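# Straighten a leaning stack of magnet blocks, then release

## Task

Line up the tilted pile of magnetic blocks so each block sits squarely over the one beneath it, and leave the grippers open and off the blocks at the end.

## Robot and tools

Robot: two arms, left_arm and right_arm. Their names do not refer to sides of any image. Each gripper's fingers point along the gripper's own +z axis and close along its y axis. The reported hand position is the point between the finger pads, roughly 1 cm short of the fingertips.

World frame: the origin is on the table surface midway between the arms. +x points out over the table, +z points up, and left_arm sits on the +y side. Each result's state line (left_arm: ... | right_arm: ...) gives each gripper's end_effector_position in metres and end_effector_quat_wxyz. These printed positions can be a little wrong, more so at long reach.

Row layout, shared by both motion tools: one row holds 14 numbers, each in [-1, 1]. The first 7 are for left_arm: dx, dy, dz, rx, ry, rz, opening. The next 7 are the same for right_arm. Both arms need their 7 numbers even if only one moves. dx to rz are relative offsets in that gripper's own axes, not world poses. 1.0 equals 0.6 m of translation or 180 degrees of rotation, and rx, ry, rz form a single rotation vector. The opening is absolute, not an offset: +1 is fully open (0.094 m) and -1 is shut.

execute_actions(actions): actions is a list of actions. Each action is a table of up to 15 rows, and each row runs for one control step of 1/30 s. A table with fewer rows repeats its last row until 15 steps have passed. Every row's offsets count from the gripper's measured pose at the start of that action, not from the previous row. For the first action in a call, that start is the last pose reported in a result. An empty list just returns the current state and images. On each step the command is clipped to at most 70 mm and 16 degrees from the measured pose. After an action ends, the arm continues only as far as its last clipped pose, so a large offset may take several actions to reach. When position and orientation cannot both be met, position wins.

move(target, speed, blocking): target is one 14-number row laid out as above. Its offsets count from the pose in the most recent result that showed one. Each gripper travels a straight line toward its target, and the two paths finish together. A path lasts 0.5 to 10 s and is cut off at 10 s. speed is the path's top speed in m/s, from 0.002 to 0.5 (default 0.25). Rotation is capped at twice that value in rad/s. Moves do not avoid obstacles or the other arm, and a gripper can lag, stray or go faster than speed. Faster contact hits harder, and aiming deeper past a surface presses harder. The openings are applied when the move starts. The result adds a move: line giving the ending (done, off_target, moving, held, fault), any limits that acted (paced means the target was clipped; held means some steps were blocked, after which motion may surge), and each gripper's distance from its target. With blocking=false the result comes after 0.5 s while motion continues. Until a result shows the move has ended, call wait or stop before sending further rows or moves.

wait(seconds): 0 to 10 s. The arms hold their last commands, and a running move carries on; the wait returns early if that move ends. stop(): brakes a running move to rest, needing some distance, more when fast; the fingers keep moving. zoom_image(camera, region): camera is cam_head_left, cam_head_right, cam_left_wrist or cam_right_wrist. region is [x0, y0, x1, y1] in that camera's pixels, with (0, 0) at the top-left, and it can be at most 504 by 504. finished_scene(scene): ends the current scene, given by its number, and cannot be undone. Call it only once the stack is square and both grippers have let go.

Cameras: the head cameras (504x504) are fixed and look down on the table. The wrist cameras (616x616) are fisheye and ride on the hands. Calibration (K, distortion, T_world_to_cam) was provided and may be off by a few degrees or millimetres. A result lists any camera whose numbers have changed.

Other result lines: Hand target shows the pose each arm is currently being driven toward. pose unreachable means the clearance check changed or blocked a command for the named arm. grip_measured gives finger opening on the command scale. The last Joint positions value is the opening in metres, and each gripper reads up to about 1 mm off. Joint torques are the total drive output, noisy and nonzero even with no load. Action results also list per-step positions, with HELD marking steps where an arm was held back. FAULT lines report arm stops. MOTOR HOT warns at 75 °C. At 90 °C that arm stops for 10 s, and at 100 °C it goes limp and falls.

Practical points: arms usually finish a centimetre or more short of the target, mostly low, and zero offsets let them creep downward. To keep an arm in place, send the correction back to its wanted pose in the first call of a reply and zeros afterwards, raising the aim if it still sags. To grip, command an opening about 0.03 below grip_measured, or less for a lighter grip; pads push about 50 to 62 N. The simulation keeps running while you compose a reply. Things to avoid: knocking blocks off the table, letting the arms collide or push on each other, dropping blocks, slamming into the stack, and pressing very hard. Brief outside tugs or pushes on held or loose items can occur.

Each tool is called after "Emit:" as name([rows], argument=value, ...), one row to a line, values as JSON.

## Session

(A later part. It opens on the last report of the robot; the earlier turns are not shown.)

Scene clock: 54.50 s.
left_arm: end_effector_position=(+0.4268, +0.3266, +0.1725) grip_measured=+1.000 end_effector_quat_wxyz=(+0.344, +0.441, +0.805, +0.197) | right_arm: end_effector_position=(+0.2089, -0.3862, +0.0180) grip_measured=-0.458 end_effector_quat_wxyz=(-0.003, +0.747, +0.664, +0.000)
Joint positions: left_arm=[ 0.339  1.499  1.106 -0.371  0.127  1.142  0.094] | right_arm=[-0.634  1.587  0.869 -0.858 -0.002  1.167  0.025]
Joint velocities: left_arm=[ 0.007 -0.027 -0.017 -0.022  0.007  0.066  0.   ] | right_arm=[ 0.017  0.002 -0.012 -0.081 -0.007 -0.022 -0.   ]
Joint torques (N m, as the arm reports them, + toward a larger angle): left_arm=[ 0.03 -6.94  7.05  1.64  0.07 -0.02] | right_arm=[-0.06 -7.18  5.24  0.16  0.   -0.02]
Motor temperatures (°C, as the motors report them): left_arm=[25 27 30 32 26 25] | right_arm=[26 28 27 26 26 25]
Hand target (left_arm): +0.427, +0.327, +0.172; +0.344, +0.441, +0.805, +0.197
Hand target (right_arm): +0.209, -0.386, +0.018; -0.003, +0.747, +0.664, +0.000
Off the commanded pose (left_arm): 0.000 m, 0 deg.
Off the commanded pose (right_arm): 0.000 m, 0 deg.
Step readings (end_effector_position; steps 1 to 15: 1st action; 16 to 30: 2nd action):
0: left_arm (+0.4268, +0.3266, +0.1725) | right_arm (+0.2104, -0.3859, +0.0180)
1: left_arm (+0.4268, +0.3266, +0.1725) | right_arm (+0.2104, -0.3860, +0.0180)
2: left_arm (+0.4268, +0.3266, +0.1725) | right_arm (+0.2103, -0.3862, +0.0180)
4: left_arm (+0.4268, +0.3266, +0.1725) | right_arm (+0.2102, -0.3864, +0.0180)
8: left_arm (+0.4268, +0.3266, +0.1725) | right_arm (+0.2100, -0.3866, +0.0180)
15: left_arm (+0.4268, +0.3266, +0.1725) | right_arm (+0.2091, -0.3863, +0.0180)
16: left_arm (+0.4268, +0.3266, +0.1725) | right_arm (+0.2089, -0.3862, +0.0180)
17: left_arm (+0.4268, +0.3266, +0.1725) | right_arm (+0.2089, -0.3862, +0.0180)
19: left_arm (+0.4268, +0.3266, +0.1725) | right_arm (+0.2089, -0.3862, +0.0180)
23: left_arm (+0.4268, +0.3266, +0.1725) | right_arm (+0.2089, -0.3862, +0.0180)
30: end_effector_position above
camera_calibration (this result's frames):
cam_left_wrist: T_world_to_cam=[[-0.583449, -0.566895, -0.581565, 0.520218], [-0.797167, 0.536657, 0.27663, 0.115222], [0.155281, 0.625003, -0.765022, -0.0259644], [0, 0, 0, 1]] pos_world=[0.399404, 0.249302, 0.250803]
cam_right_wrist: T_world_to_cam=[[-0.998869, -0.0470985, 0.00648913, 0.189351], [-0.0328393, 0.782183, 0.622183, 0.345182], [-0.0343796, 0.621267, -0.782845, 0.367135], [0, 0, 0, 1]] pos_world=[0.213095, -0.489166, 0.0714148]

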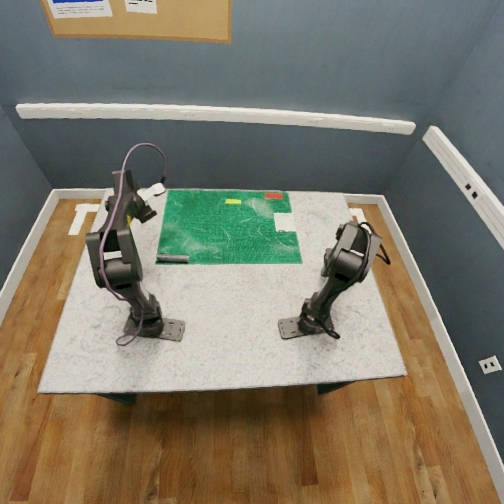

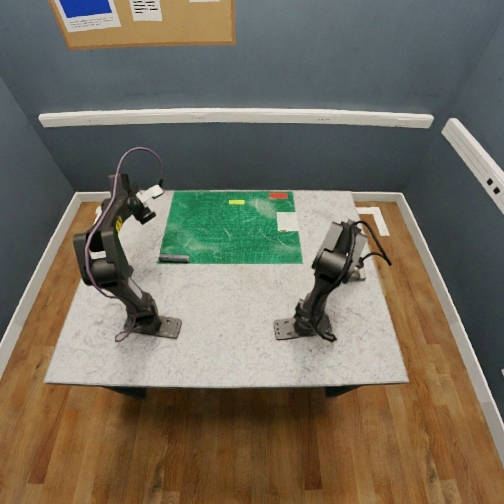

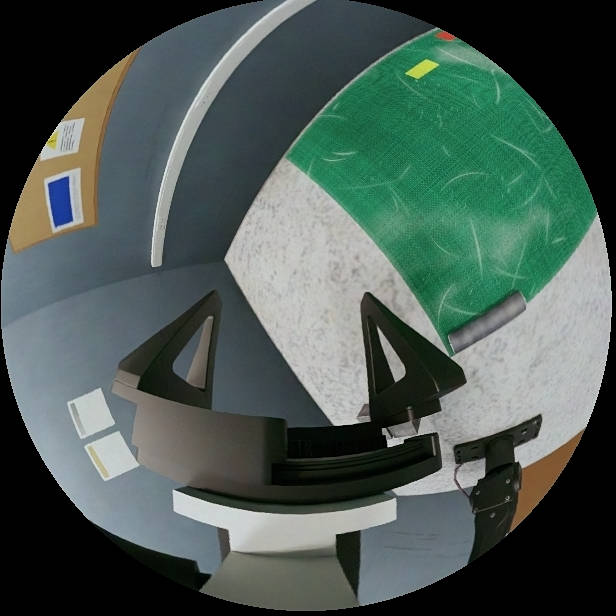

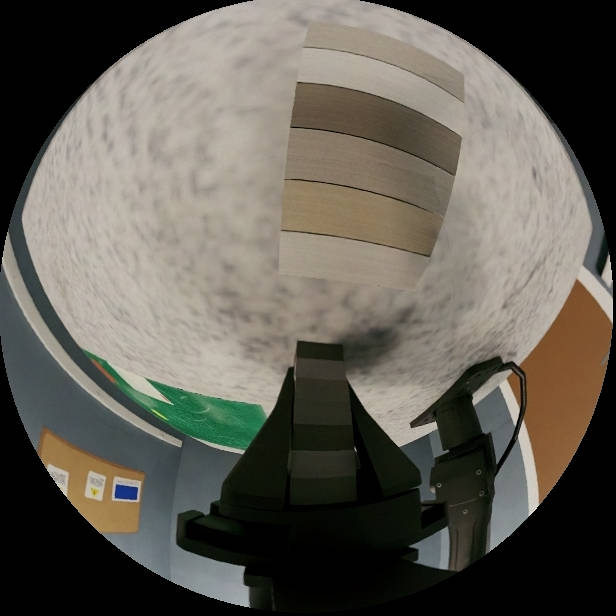

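Emit:
execute_actions([
  [[0,0,0,0,0,0,1,0,0,0,0,0,0,-0.47],[0,0,0,0,0,0,1,0,0,0,0,0,0,-0.43],[0,0,0,0,0,0,1,0,0,0,0,0,0,-0.37],[0,0,0,0,0,0,1,0,0,0,0,0,0,-0.30],[0,0,0,0,0,0,1,0,0,0,0,0,0,-0.23],[0,0,0,0,0,0,1,-0.0005,0.001,-0.005,-0.001,-0.0004,0,-0.16],[0,0,0,0,0,0,1,-0.001,0.0024,-0.012,-0.002,-0.0009,0,-0.09],[0,0,0,0,0,0,1,-0.0016,0.0038,-0.019,-0.0033,-0.0014,0,-0.05],[0,0,0,0,0,0,1,-0.0022,0.0052,-0.026,-0.0045,-0.0019,0,-0.05],[0,0,0,0,0,0,1,-0.0028,0.0066,-0.033,-0.0057,-0.0025,0,-0.05],[0,0,0,0,0,0,1,-0.0034,0.008,-0.04,-0.0069,-0.003,0,-0.05],[0,0,0,0,0,0,1,-0.004,0.0094,-0.047,-0.0081,-0.0035,0,-0.05],[0,0,0,0,0,0,1,-0.0045,0.0106,-0.053,-0.0092,-0.004,0,-0.05],[0,0,0,0,0,0,1,-0.005,0.0118,-0.058,-0.0102,-0.0044,0,-0.05],[0,0,0,0,0,0,1,-0.005,0.0118,-0.061,-0.0102,-0.0044,0,-0.05]],
])

Emit:
wait(seconds=0.5)

Emit:
zoom_image(camera="cam_right_wrist", region=[250, 300, 400, 470])

Scene clock: 55.70 s.
left_arm: end_effector_position=(+0.4268, +0.3266, +0.1725) grip_measured=+1.000 end_effector_quat_wxyz=(+0.344, +0.441, +0.805, +0.197) | right_arm: end_effector_position=(+0.2089, -0.3858, +0.0332) grip_measured=-0.052 end_effector_quat_wxyz=(-0.004, +0.747, +0.664, +0.001)
Joint positions: left_arm=[ 0.339  1.499  1.106 -0.371  0.127  1.142  0.094] | right_arm=[-0.634  1.559  0.907 -0.926 -0.004  1.167  0.045]
Joint velocities: left_arm=[-0.017  0.022  0.012 -0.007  0.066  0.051  0.   ] | right_arm=[-0.002 -0.203  0.3   -0.183 -0.007  0.051  0.   ]
Joint torques (N m, as the arm reports them, + toward a larger angle): left_arm=[ 0.05 -6.93  7.04  1.64  0.07 -0.02] | right_arm=[-0.18 -9.34  7.35  0.04  0.03 -0.03]
Motor temperatures (°C, as the motors report them): left_arm=[25 28 30 32 26 25] | right_arm=[26 28 27 26 26 25]
Hand target (left_arm): +0.427, +0.327, +0.172; +0.344, +0.441, +0.805, +0.197
Hand target (right_arm): +0.215, -0.390, +0.053; +0.014, +0.748, +0.664, +0.006
Off the commanded pose (left_arm): 0.000 m, 0 deg.
Off the commanded pose (right_arm): 0.023 m, 2 deg.
Step readings (end_effector_position):
0: left_arm (+0.4268, +0.3266, +0.1725) | right_arm (+0.2089, -0.3862, +0.0180)
1: left_arm (+0.4268, +0.3266, +0.1725) | right_arm (+0.2089, -0.3862, +0.0180)
2: left_arm (+0.4268, +0.3266, +0.1725) | right_arm (+0.2089, -0.3862, +0.0180)
4: left_arm (+0.4268, +0.3266, +0.1725) | right_arm (+0.2090, -0.3861, +0.0180)
8: left_arm (+0.4268, +0.3266, +0.1725) | right_arm (+0.2084, -0.3857, +0.0180)
15: end_effector_position above
camera_calibration (this result's frames):
cam_left_wrist: T_world_to_cam=[[-0.583449, -0.566895, -0.581565, 0.520218], [-0.797167, 0.536657, 0.27663, 0.115222], [0.155281, 0.625003, -0.765022, -0.0259644], [0, 0, 0, 1]] pos_world=[0.399404, 0.249302, 0.250803]
cam_right_wrist: T_world_to_cam=[[-0.998872, -0.0470986, 0.00610454, 0.189203], [-0.0330095, 0.780916, 0.623763, 0.334862], [-0.0341455, 0.622858, -0.781589, 0.379294], [0, 0, 0, 1]] pos_world=[0.212994, -0.488834, 0.0864228]

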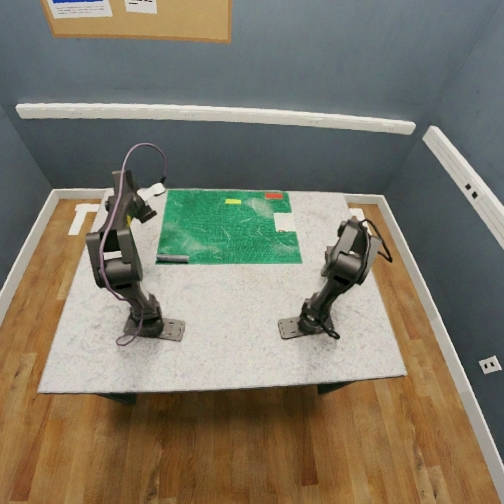

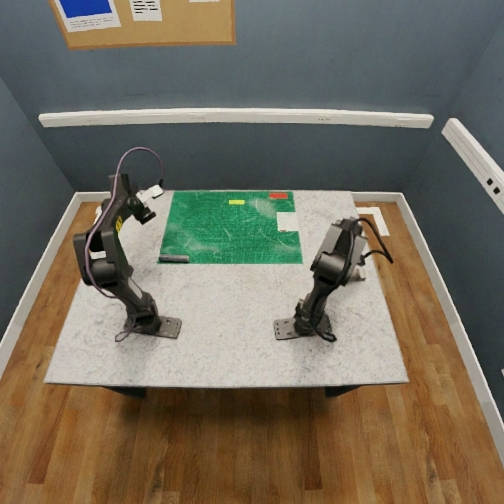

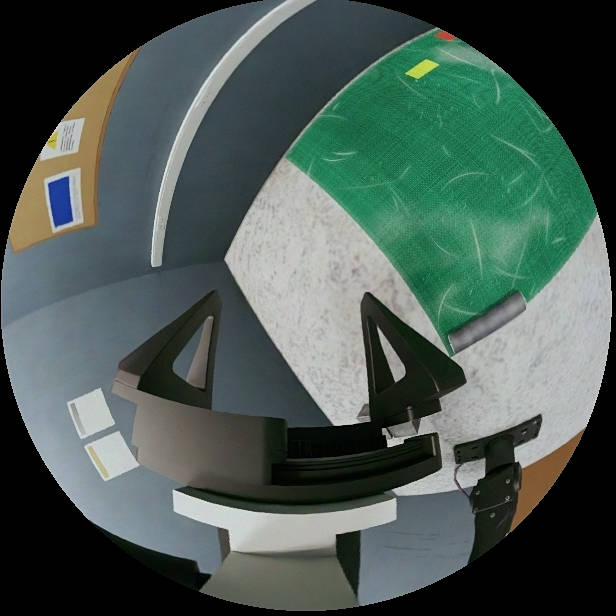

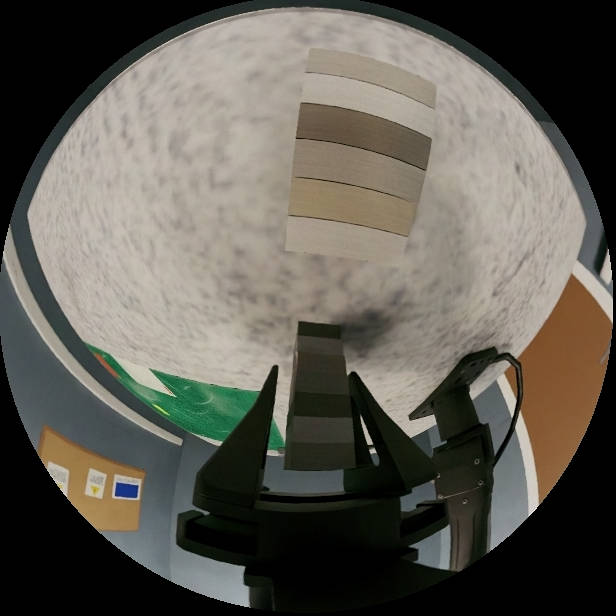

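Scene clock: 56.20 s.
left_arm: end_effector_position=(+0.4268, +0.3266, +0.1725) grip_measured=+1.000 end_effector_quat_wxyz=(+0.344, +0.441, +0.805, +0.197) | right_arm: end_effector_position=(+0.2106, -0.3868, +0.0429) grip_measured=-0.052 end_effector_quat_wxyz=(+0.001, +0.747, +0.664, +0.003)
Joint positions: left_arm=[ 0.339  1.499  1.106 -0.371  0.127  1.142  0.094] | right_arm=[-0.634  1.542  0.932 -0.958 -0.004  1.167  0.045]
Joint velocities: left_arm=[-0.012 -0.017  0.007  0.066  0.037  0.007  0.   ] | right_arm=[-0.002  0.012  0.002 -0.125 -0.051 -0.007 -0.   ]
Joint torques (N m, as the arm reports them, + toward a larger angle): left_arm=[ 0.05 -6.93  7.05  1.64  0.08 -0.01] | right_arm=[-0.19 -8.7   7.1   0.    0.02 -0.02]
Motor temperatures (°C, as the motors report them): left_arm=[25 28 30 32 26 25] | right_arm=[26 28 27 26 26 25]
Hand target (left_arm): +0.427, +0.327, +0.172; +0.344, +0.441, +0.805, +0.197
Hand target (right_arm): +0.215, -0.390, +0.053; +0.014, +0.748, +0.664, +0.006
Off the commanded pose (left_arm): 0.000 m, 0 deg.
Off the commanded pose (right_arm): 0.013 m, 1 deg.
wait: 0.50 s; at rest by 0.47 s
camera_calibration (this result's frames):
cam_left_wrist: T_world_to_cam=[[-0.583449, -0.566895, -0.581565, 0.520218], [-0.797167, 0.536657, 0.27663, 0.115222], [0.155281, 0.625003, -0.765022, -0.0259644], [0, 0, 0, 1]] pos_world=[0.399404, 0.249302, 0.250803]
cam_right_wrist: T_world_to_cam=[[-0.998888, -0.0470891, -0.00225192, 0.191166], [-0.0383552, 0.783989, 0.619589, 0.332134], [-0.0274104, 0.618986, -0.784923, 0.384762], [0, 0, 0, 1]] pos_world=[0.214239, -0.48955, 0.0966532]

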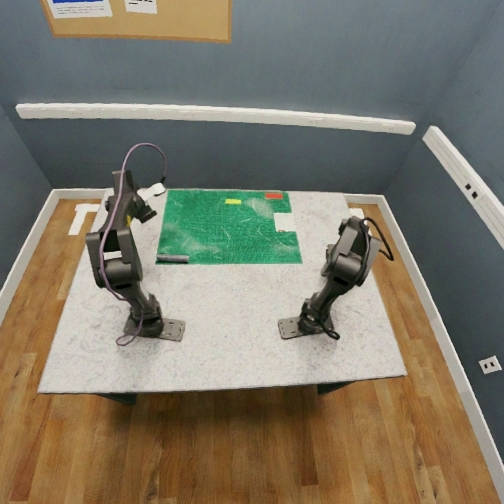

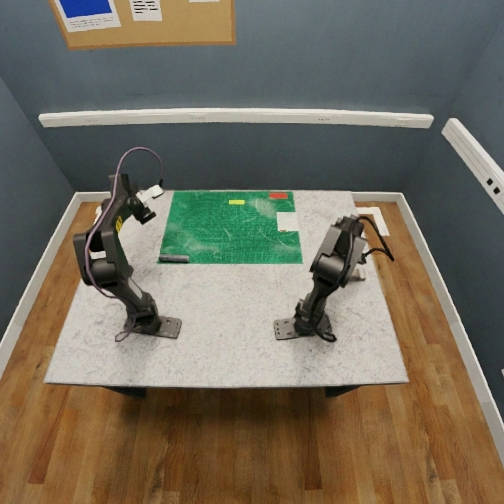

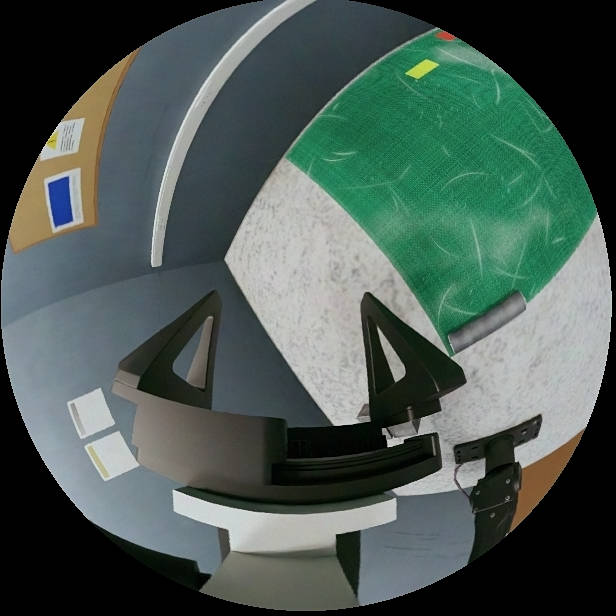

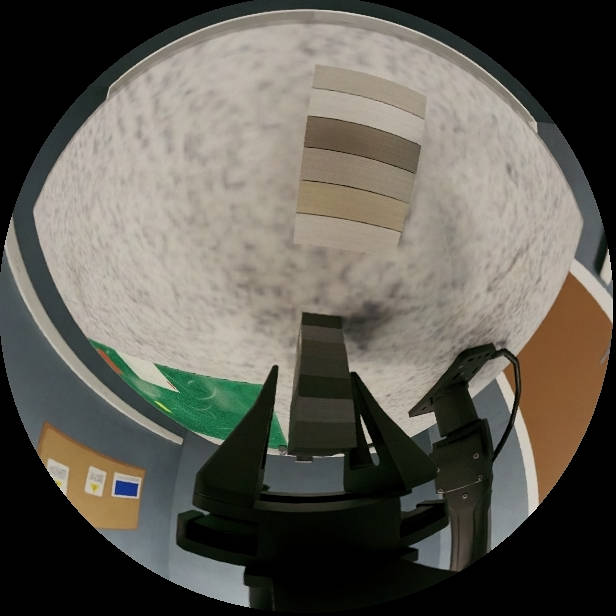

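Region (250, 300, 400, 470) of cam_right_wrist's 616x616 image, scaled by 2.965, with more detail than that image has; it fills the left 445 columns of this view, and the rest is white.

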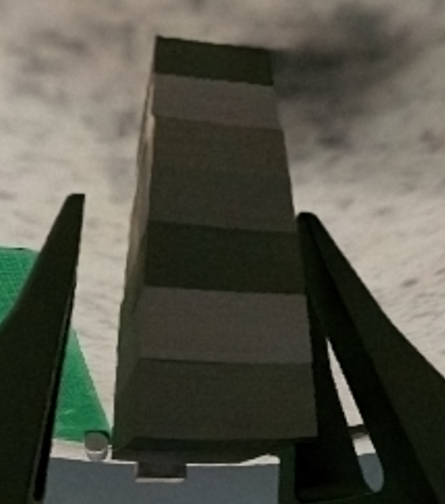

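Emit:
zoom_image(camera="cam_right_wrist", region=[275, 305, 365, 460])

Region (275, 305, 365, 460) of cam_right_wrist's 616x616 image, scaled by 3.252, with more detail than that image has; it fills the left 293 columns of this view, and the rest is white.

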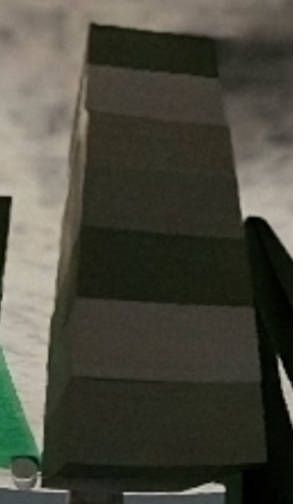

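Emit:
execute_actions([
  [[0,0,0,0,0,0,1,0.0026,-0.006,0,0.0052,0.0023,0,-0.10],[0,0,0,0,0,0,1,0.0026,-0.006,0,0.0052,0.0023,0,-0.15],[0,0,0,0,0,0,1,0.0026,-0.006,0,0.0052,0.0023,0,-0.20],[0,0,0,0,0,0,1,0.0026,-0.006,0,0.0052,0.0023,0,-0.25],[0,0,0,0,0,0,1,0.0026,-0.006,0,0.0052,0.0023,0,-0.29],[0,0,0,0,0,0,1,0.0026,-0.006,0,0.0052,0.0023,0,-0.32],[0,0,0,0,0,0,1,0.0026,-0.006,0,0.0052,0.0023,0,-0.345],[0,0,0,0,0,0,1,0.0026,-0.006,0,0.0052,0.0023,0,-0.365],[0,0,0,0,0,0,1,0.0026,-0.006,0,0.0052,0.0023,0,-0.38],[0,0,0,0,0,0,1,0.0026,-0.006,0,0.0052,0.0023,0,-0.392],[0,0,0,0,0,0,1,0.0026,-0.006,0,0.0052,0.0023,0,-0.404],[0,0,0,0,0,0,1,0.001,-0.0023,0,0.002,0.0009,0,-0.416],[0,0,0,0,0,0,1,0.001,-0.0023,0,0.002,0.0009,0,-0.428],[0,0,0,0,0,0,1,0.001,-0.0023,0,0.002,0.0009,0,-0.44],[0,0,0,0,0,0,1,0.001,-0.0023,0,0.002,0.0009,0,-0.452]],
  [[0,0,0,0,0,0,1,0,0,0,0,0,0,-0.464],[0,0,0,0,0,0,1,0,0,0,0,0,0,-0.476],[0,0,0,0,0,0,1,0,0,0,0,0,0,-0.488],[0,0,0,0,0,0,1,0,0,0,0,0,0,-0.50],[0,0,0,0,0,0,1,0,0,0,0,0,0,-0.51],[0,0,0,0,0,0,1,0,0,0,0,0,0,-0.52],[0,0,0,0,0,0,1,0,0,0,0,0,0,-0.52],[0,0,0,0,0,0,1,0,0,0,0,0,0,-0.52],[0,0,0,0,0,0,1,0,0,0,0,0,0,-0.48],[0,0,0,0,0,0,1,0,0,0,0,0,0,-0.44],[0,0,0,0,0,0,1,0,0,0,0,0,0,-0.38],[0,0,0,0,0,0,1,0,0,0,0,0,0,-0.30],[0,0,0,0,0,0,1,0,0,0,0,0,0,-0.20],[0,0,0,0,0,0,1,0,0,0,0,0,0,-0.10],[0,0,0,0,0,0,1,0,0,0,0,0,0,0.0]],
])

Emit:
move(target=[0,0,0,0,0,0,1,-0.005,0.0118,-0.13,-0.0102,-0.0044,0,0.4], speed=0.15)

Emit:
zoom_image(camera="cam_right_wrist", region=[260, 250, 380, 390])

Scene clock: 58.23 s.
left_arm: end_effector_position=(+0.4268, +0.3266, +0.1725) grip_measured=+1.000 end_effector_quat_wxyz=(+0.344, +0.441, +0.805, +0.197) | right_arm: end_effector_position=(+0.2091, -0.3854, +0.0429) grip_measured=-0.049 end_effector_quat_wxyz=(-0.003, +0.747, +0.664, +0.003)
Joint positions: left_arm=[ 0.339  1.499  1.106 -0.371  0.127  1.142  0.094] | right_arm=[-0.634  1.542  0.932 -0.966 -0.007  1.167  0.045]
Joint velocities: left_arm=[ 0.007  0.002  0.012 -0.051 -0.037 -0.022  0.   ] | right_arm=[-0.002  0.002  0.002  0.007 -0.022 -0.037  0.094]
Joint torques (N m, as the arm reports them, + toward a larger angle): left_arm=[ 0.02 -6.95  7.05  1.63  0.08 -0.02] | right_arm=[ 0.   -7.03  5.49  0.16  0.02 -0.02]
Motor temperatures (°C, as the motors report them): left_arm=[25 28 30 32 26 25] | right_arm=[26 29 27 26 26 25]
Hand target (left_arm): +0.427, +0.327, +0.172; +0.344, +0.441, +0.805, +0.197
Hand target (right_arm): +0.209, -0.386, +0.043; -0.003, +0.747, +0.664, +0.002
Off the commanded pose (left_arm): 0.000 m, 0 deg.
Off the commanded pose (right_arm): 0.000 m, 0 deg.
Step readings (end_effector_position; steps 1 to 15: 1st action; 16 to 30: 2nd action):
0: left_arm (+0.4268, +0.3266, +0.1725) | right_arm (+0.2102, -0.3866, +0.0429)
1: left_arm (+0.4268, +0.3266, +0.1725) | right_arm (+0.2103, -0.3865, +0.0429)
2: left_arm (+0.4268, +0.3266, +0.1725) | right_arm (+0.2103, -0.3865, +0.0429)
4: left_arm (+0.4268, +0.3266, +0.1725) | right_arm (+0.2102, -0.3864, +0.0429)
8: left_arm (+0.4268, +0.3266, +0.1725) | right_arm (+0.2102, -0.3863, +0.0429)
15: left_arm (+0.4268, +0.3266, +0.1725) | right_arm (+0.2090, -0.3857, +0.0429)
16: left_arm (+0.4268, +0.3266, +0.1725) | right_arm (+0.2090, -0.3857, +0.0429)
17: left_arm (+0.4268, +0.3266, +0.1725) | right_arm (+0.2090, -0.3857, +0.0429)
19: left_arm (+0.4268, +0.3266, +0.1725) | right_arm (+0.2090, -0.3857, +0.0429)
23: left_arm (+0.4268, +0.3266, +0.1725) | right_arm (+0.2090, -0.3857, +0.0429)
30: end_effector_position above
camera_calibration (this result's frames):
cam_left_wrist: T_world_to_cam=[[-0.583449, -0.566895, -0.581565, 0.520218], [-0.797167, 0.536657, 0.27663, 0.115222], [0.155281, 0.625003, -0.765022, -0.0259644], [0, 0, 0, 1]] pos_world=[0.399404, 0.249302, 0.250803]
cam_right_wrist: T_world_to_cam=[[-0.998887, -0.047088, 0.0027378, 0.18961], [-0.0350664, 0.780183, 0.624567, 0.328643], [-0.0315456, 0.623776, -0.780966, 0.386429], [0, 0, 0, 1]] pos_world=[0.213113, -0.488519, 0.0960093]

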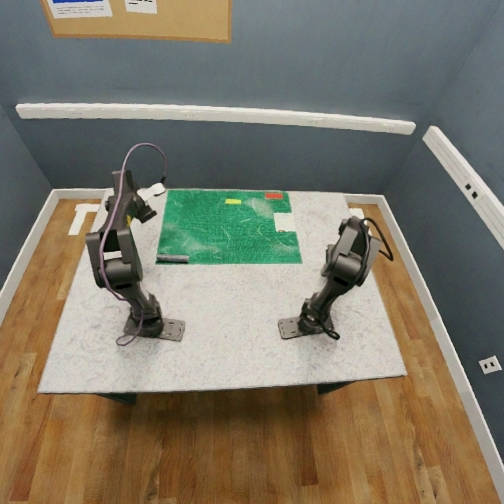

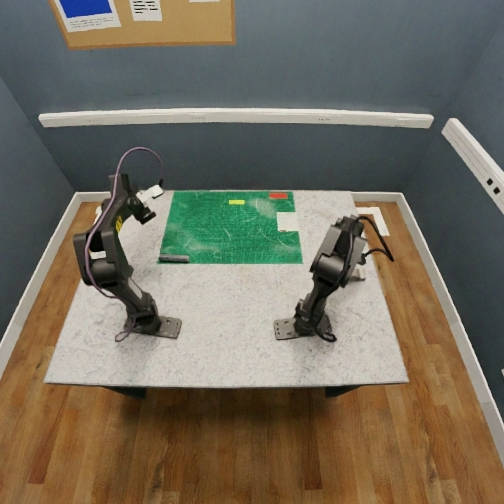

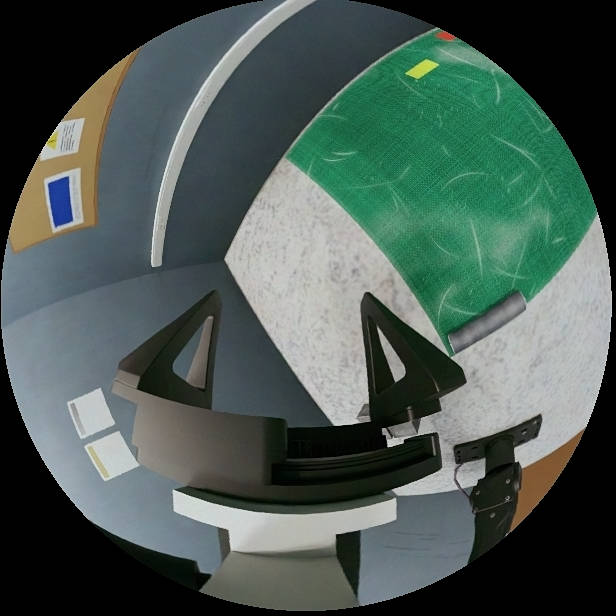

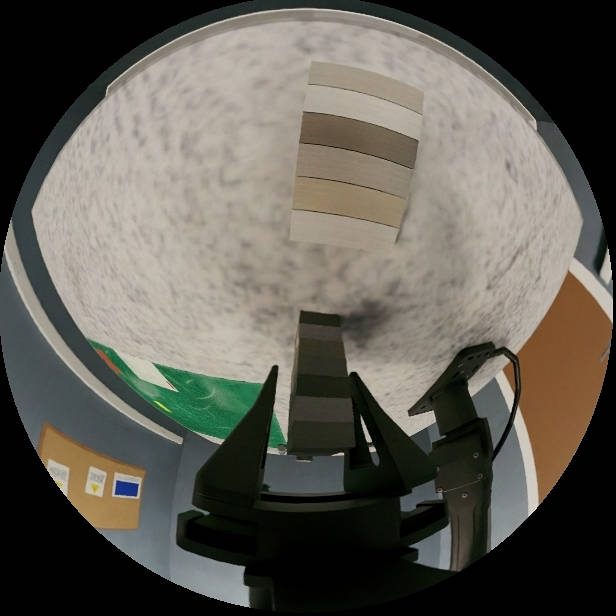

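Scene clock: 59.40 s.
left_arm: end_effector_position=(+0.4268, +0.3266, +0.1725) grip_measured=+1.000 end_effector_quat_wxyz=(+0.344, +0.441, +0.805, +0.197) | right_arm: end_effector_position=(+0.2127, -0.3871, +0.1093) grip_measured=+0.398 end_effector_quat_wxyz=(-0.001, +0.747, +0.664, +0.004)
Joint positions: left_arm=[ 0.339  1.499  1.106 -0.371  0.127  1.142  0.094] | right_arm=[-0.634  1.492  1.156 -1.235 -0.009  1.167  0.066]
Joint velocities: left_arm=[-0.002 -0.002 -0.007 -0.037 -0.007 -0.066  0.   ] | right_arm=[-0.022  0.002 -0.012  0.022 -0.007 -0.007 -0.   ]
Joint torques (N m, as the arm reports them, + toward a larger angle): left_arm=[ 0.02 -6.94  7.04  1.64  0.08 -0.02] | right_arm=[-0.31 -8.63  7.78  0.02  0.   -0.05]
Motor temperatures (°C, as the motors report them): left_arm=[25 28 30 32 26 25] | right_arm=[26 29 27 26 26 25]
Hand target (left_arm): +0.427, +0.327, +0.172; +0.344, +0.441, +0.805, +0.197
Hand target (right_arm): +0.215, -0.390, +0.121; +0.013, +0.748, +0.664, +0.008
Off the commanded pose (left_arm): 0.000 m, 0 deg.
Off the commanded pose (right_arm): 0.012 m, 2 deg.
move: off_target (right_arm)
camera_calibration (this result's frames):
cam_left_wrist: T_world_to_cam=[[-0.583449, -0.566895, -0.581565, 0.520218], [-0.797167, 0.536657, 0.27663, 0.115222], [0.155281, 0.625003, -0.765022, -0.0259644], [0, 0, 0, 1]] pos_world=[0.399404, 0.249302, 0.250803]
cam_right_wrist: T_world_to_cam=[[-0.998887, -0.0470841, -0.00278927, 0.193549], [-0.0385461, 0.780813, 0.623575, 0.289702], [-0.0271826, 0.622988, -0.781759, 0.438293], [0, 0, 0, 1]] pos_world=[0.216414, -0.490141, 0.162529]

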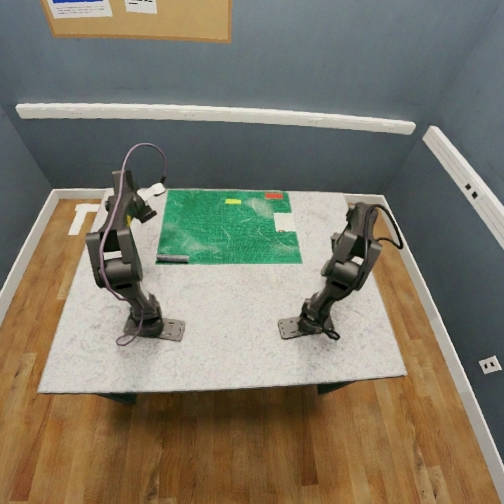

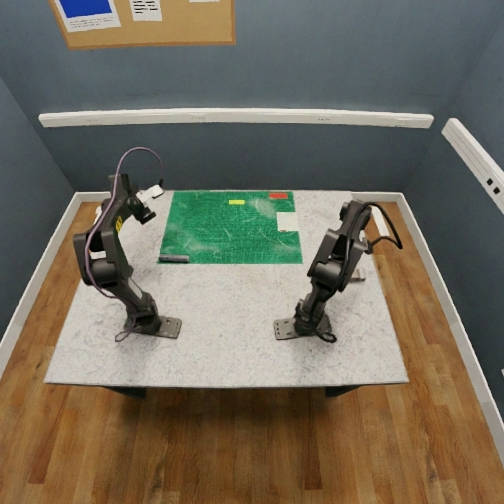

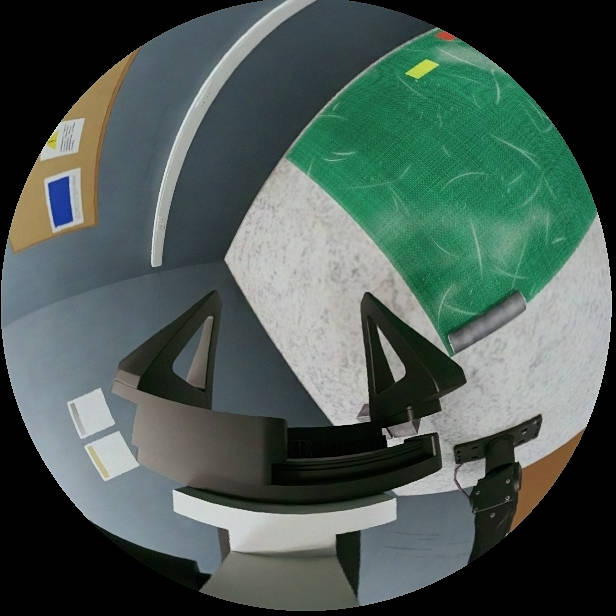

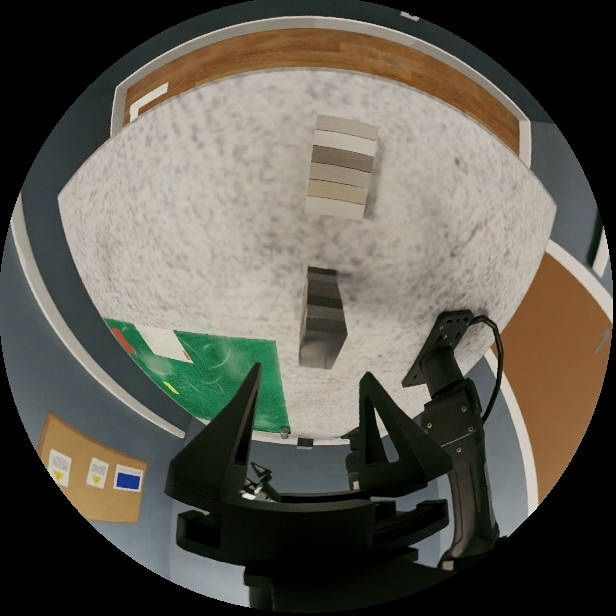

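Region (260, 250, 380, 390) of cam_right_wrist's 616x616 image, scaled by 3.600, with more detail than that image has; it fills the left 432 columns of this view, and the rest is white.

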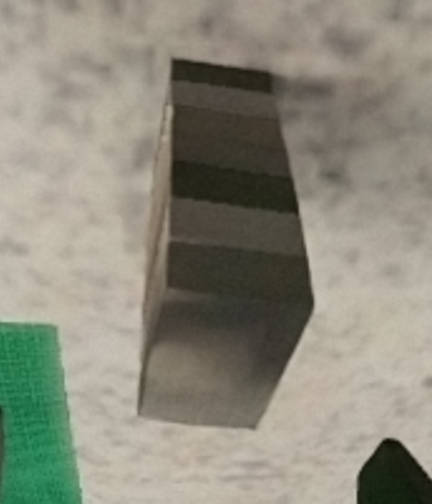

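The stack is neat and released.

Emit:
finished_scene(scene=2)

The scene is finished: the task was done.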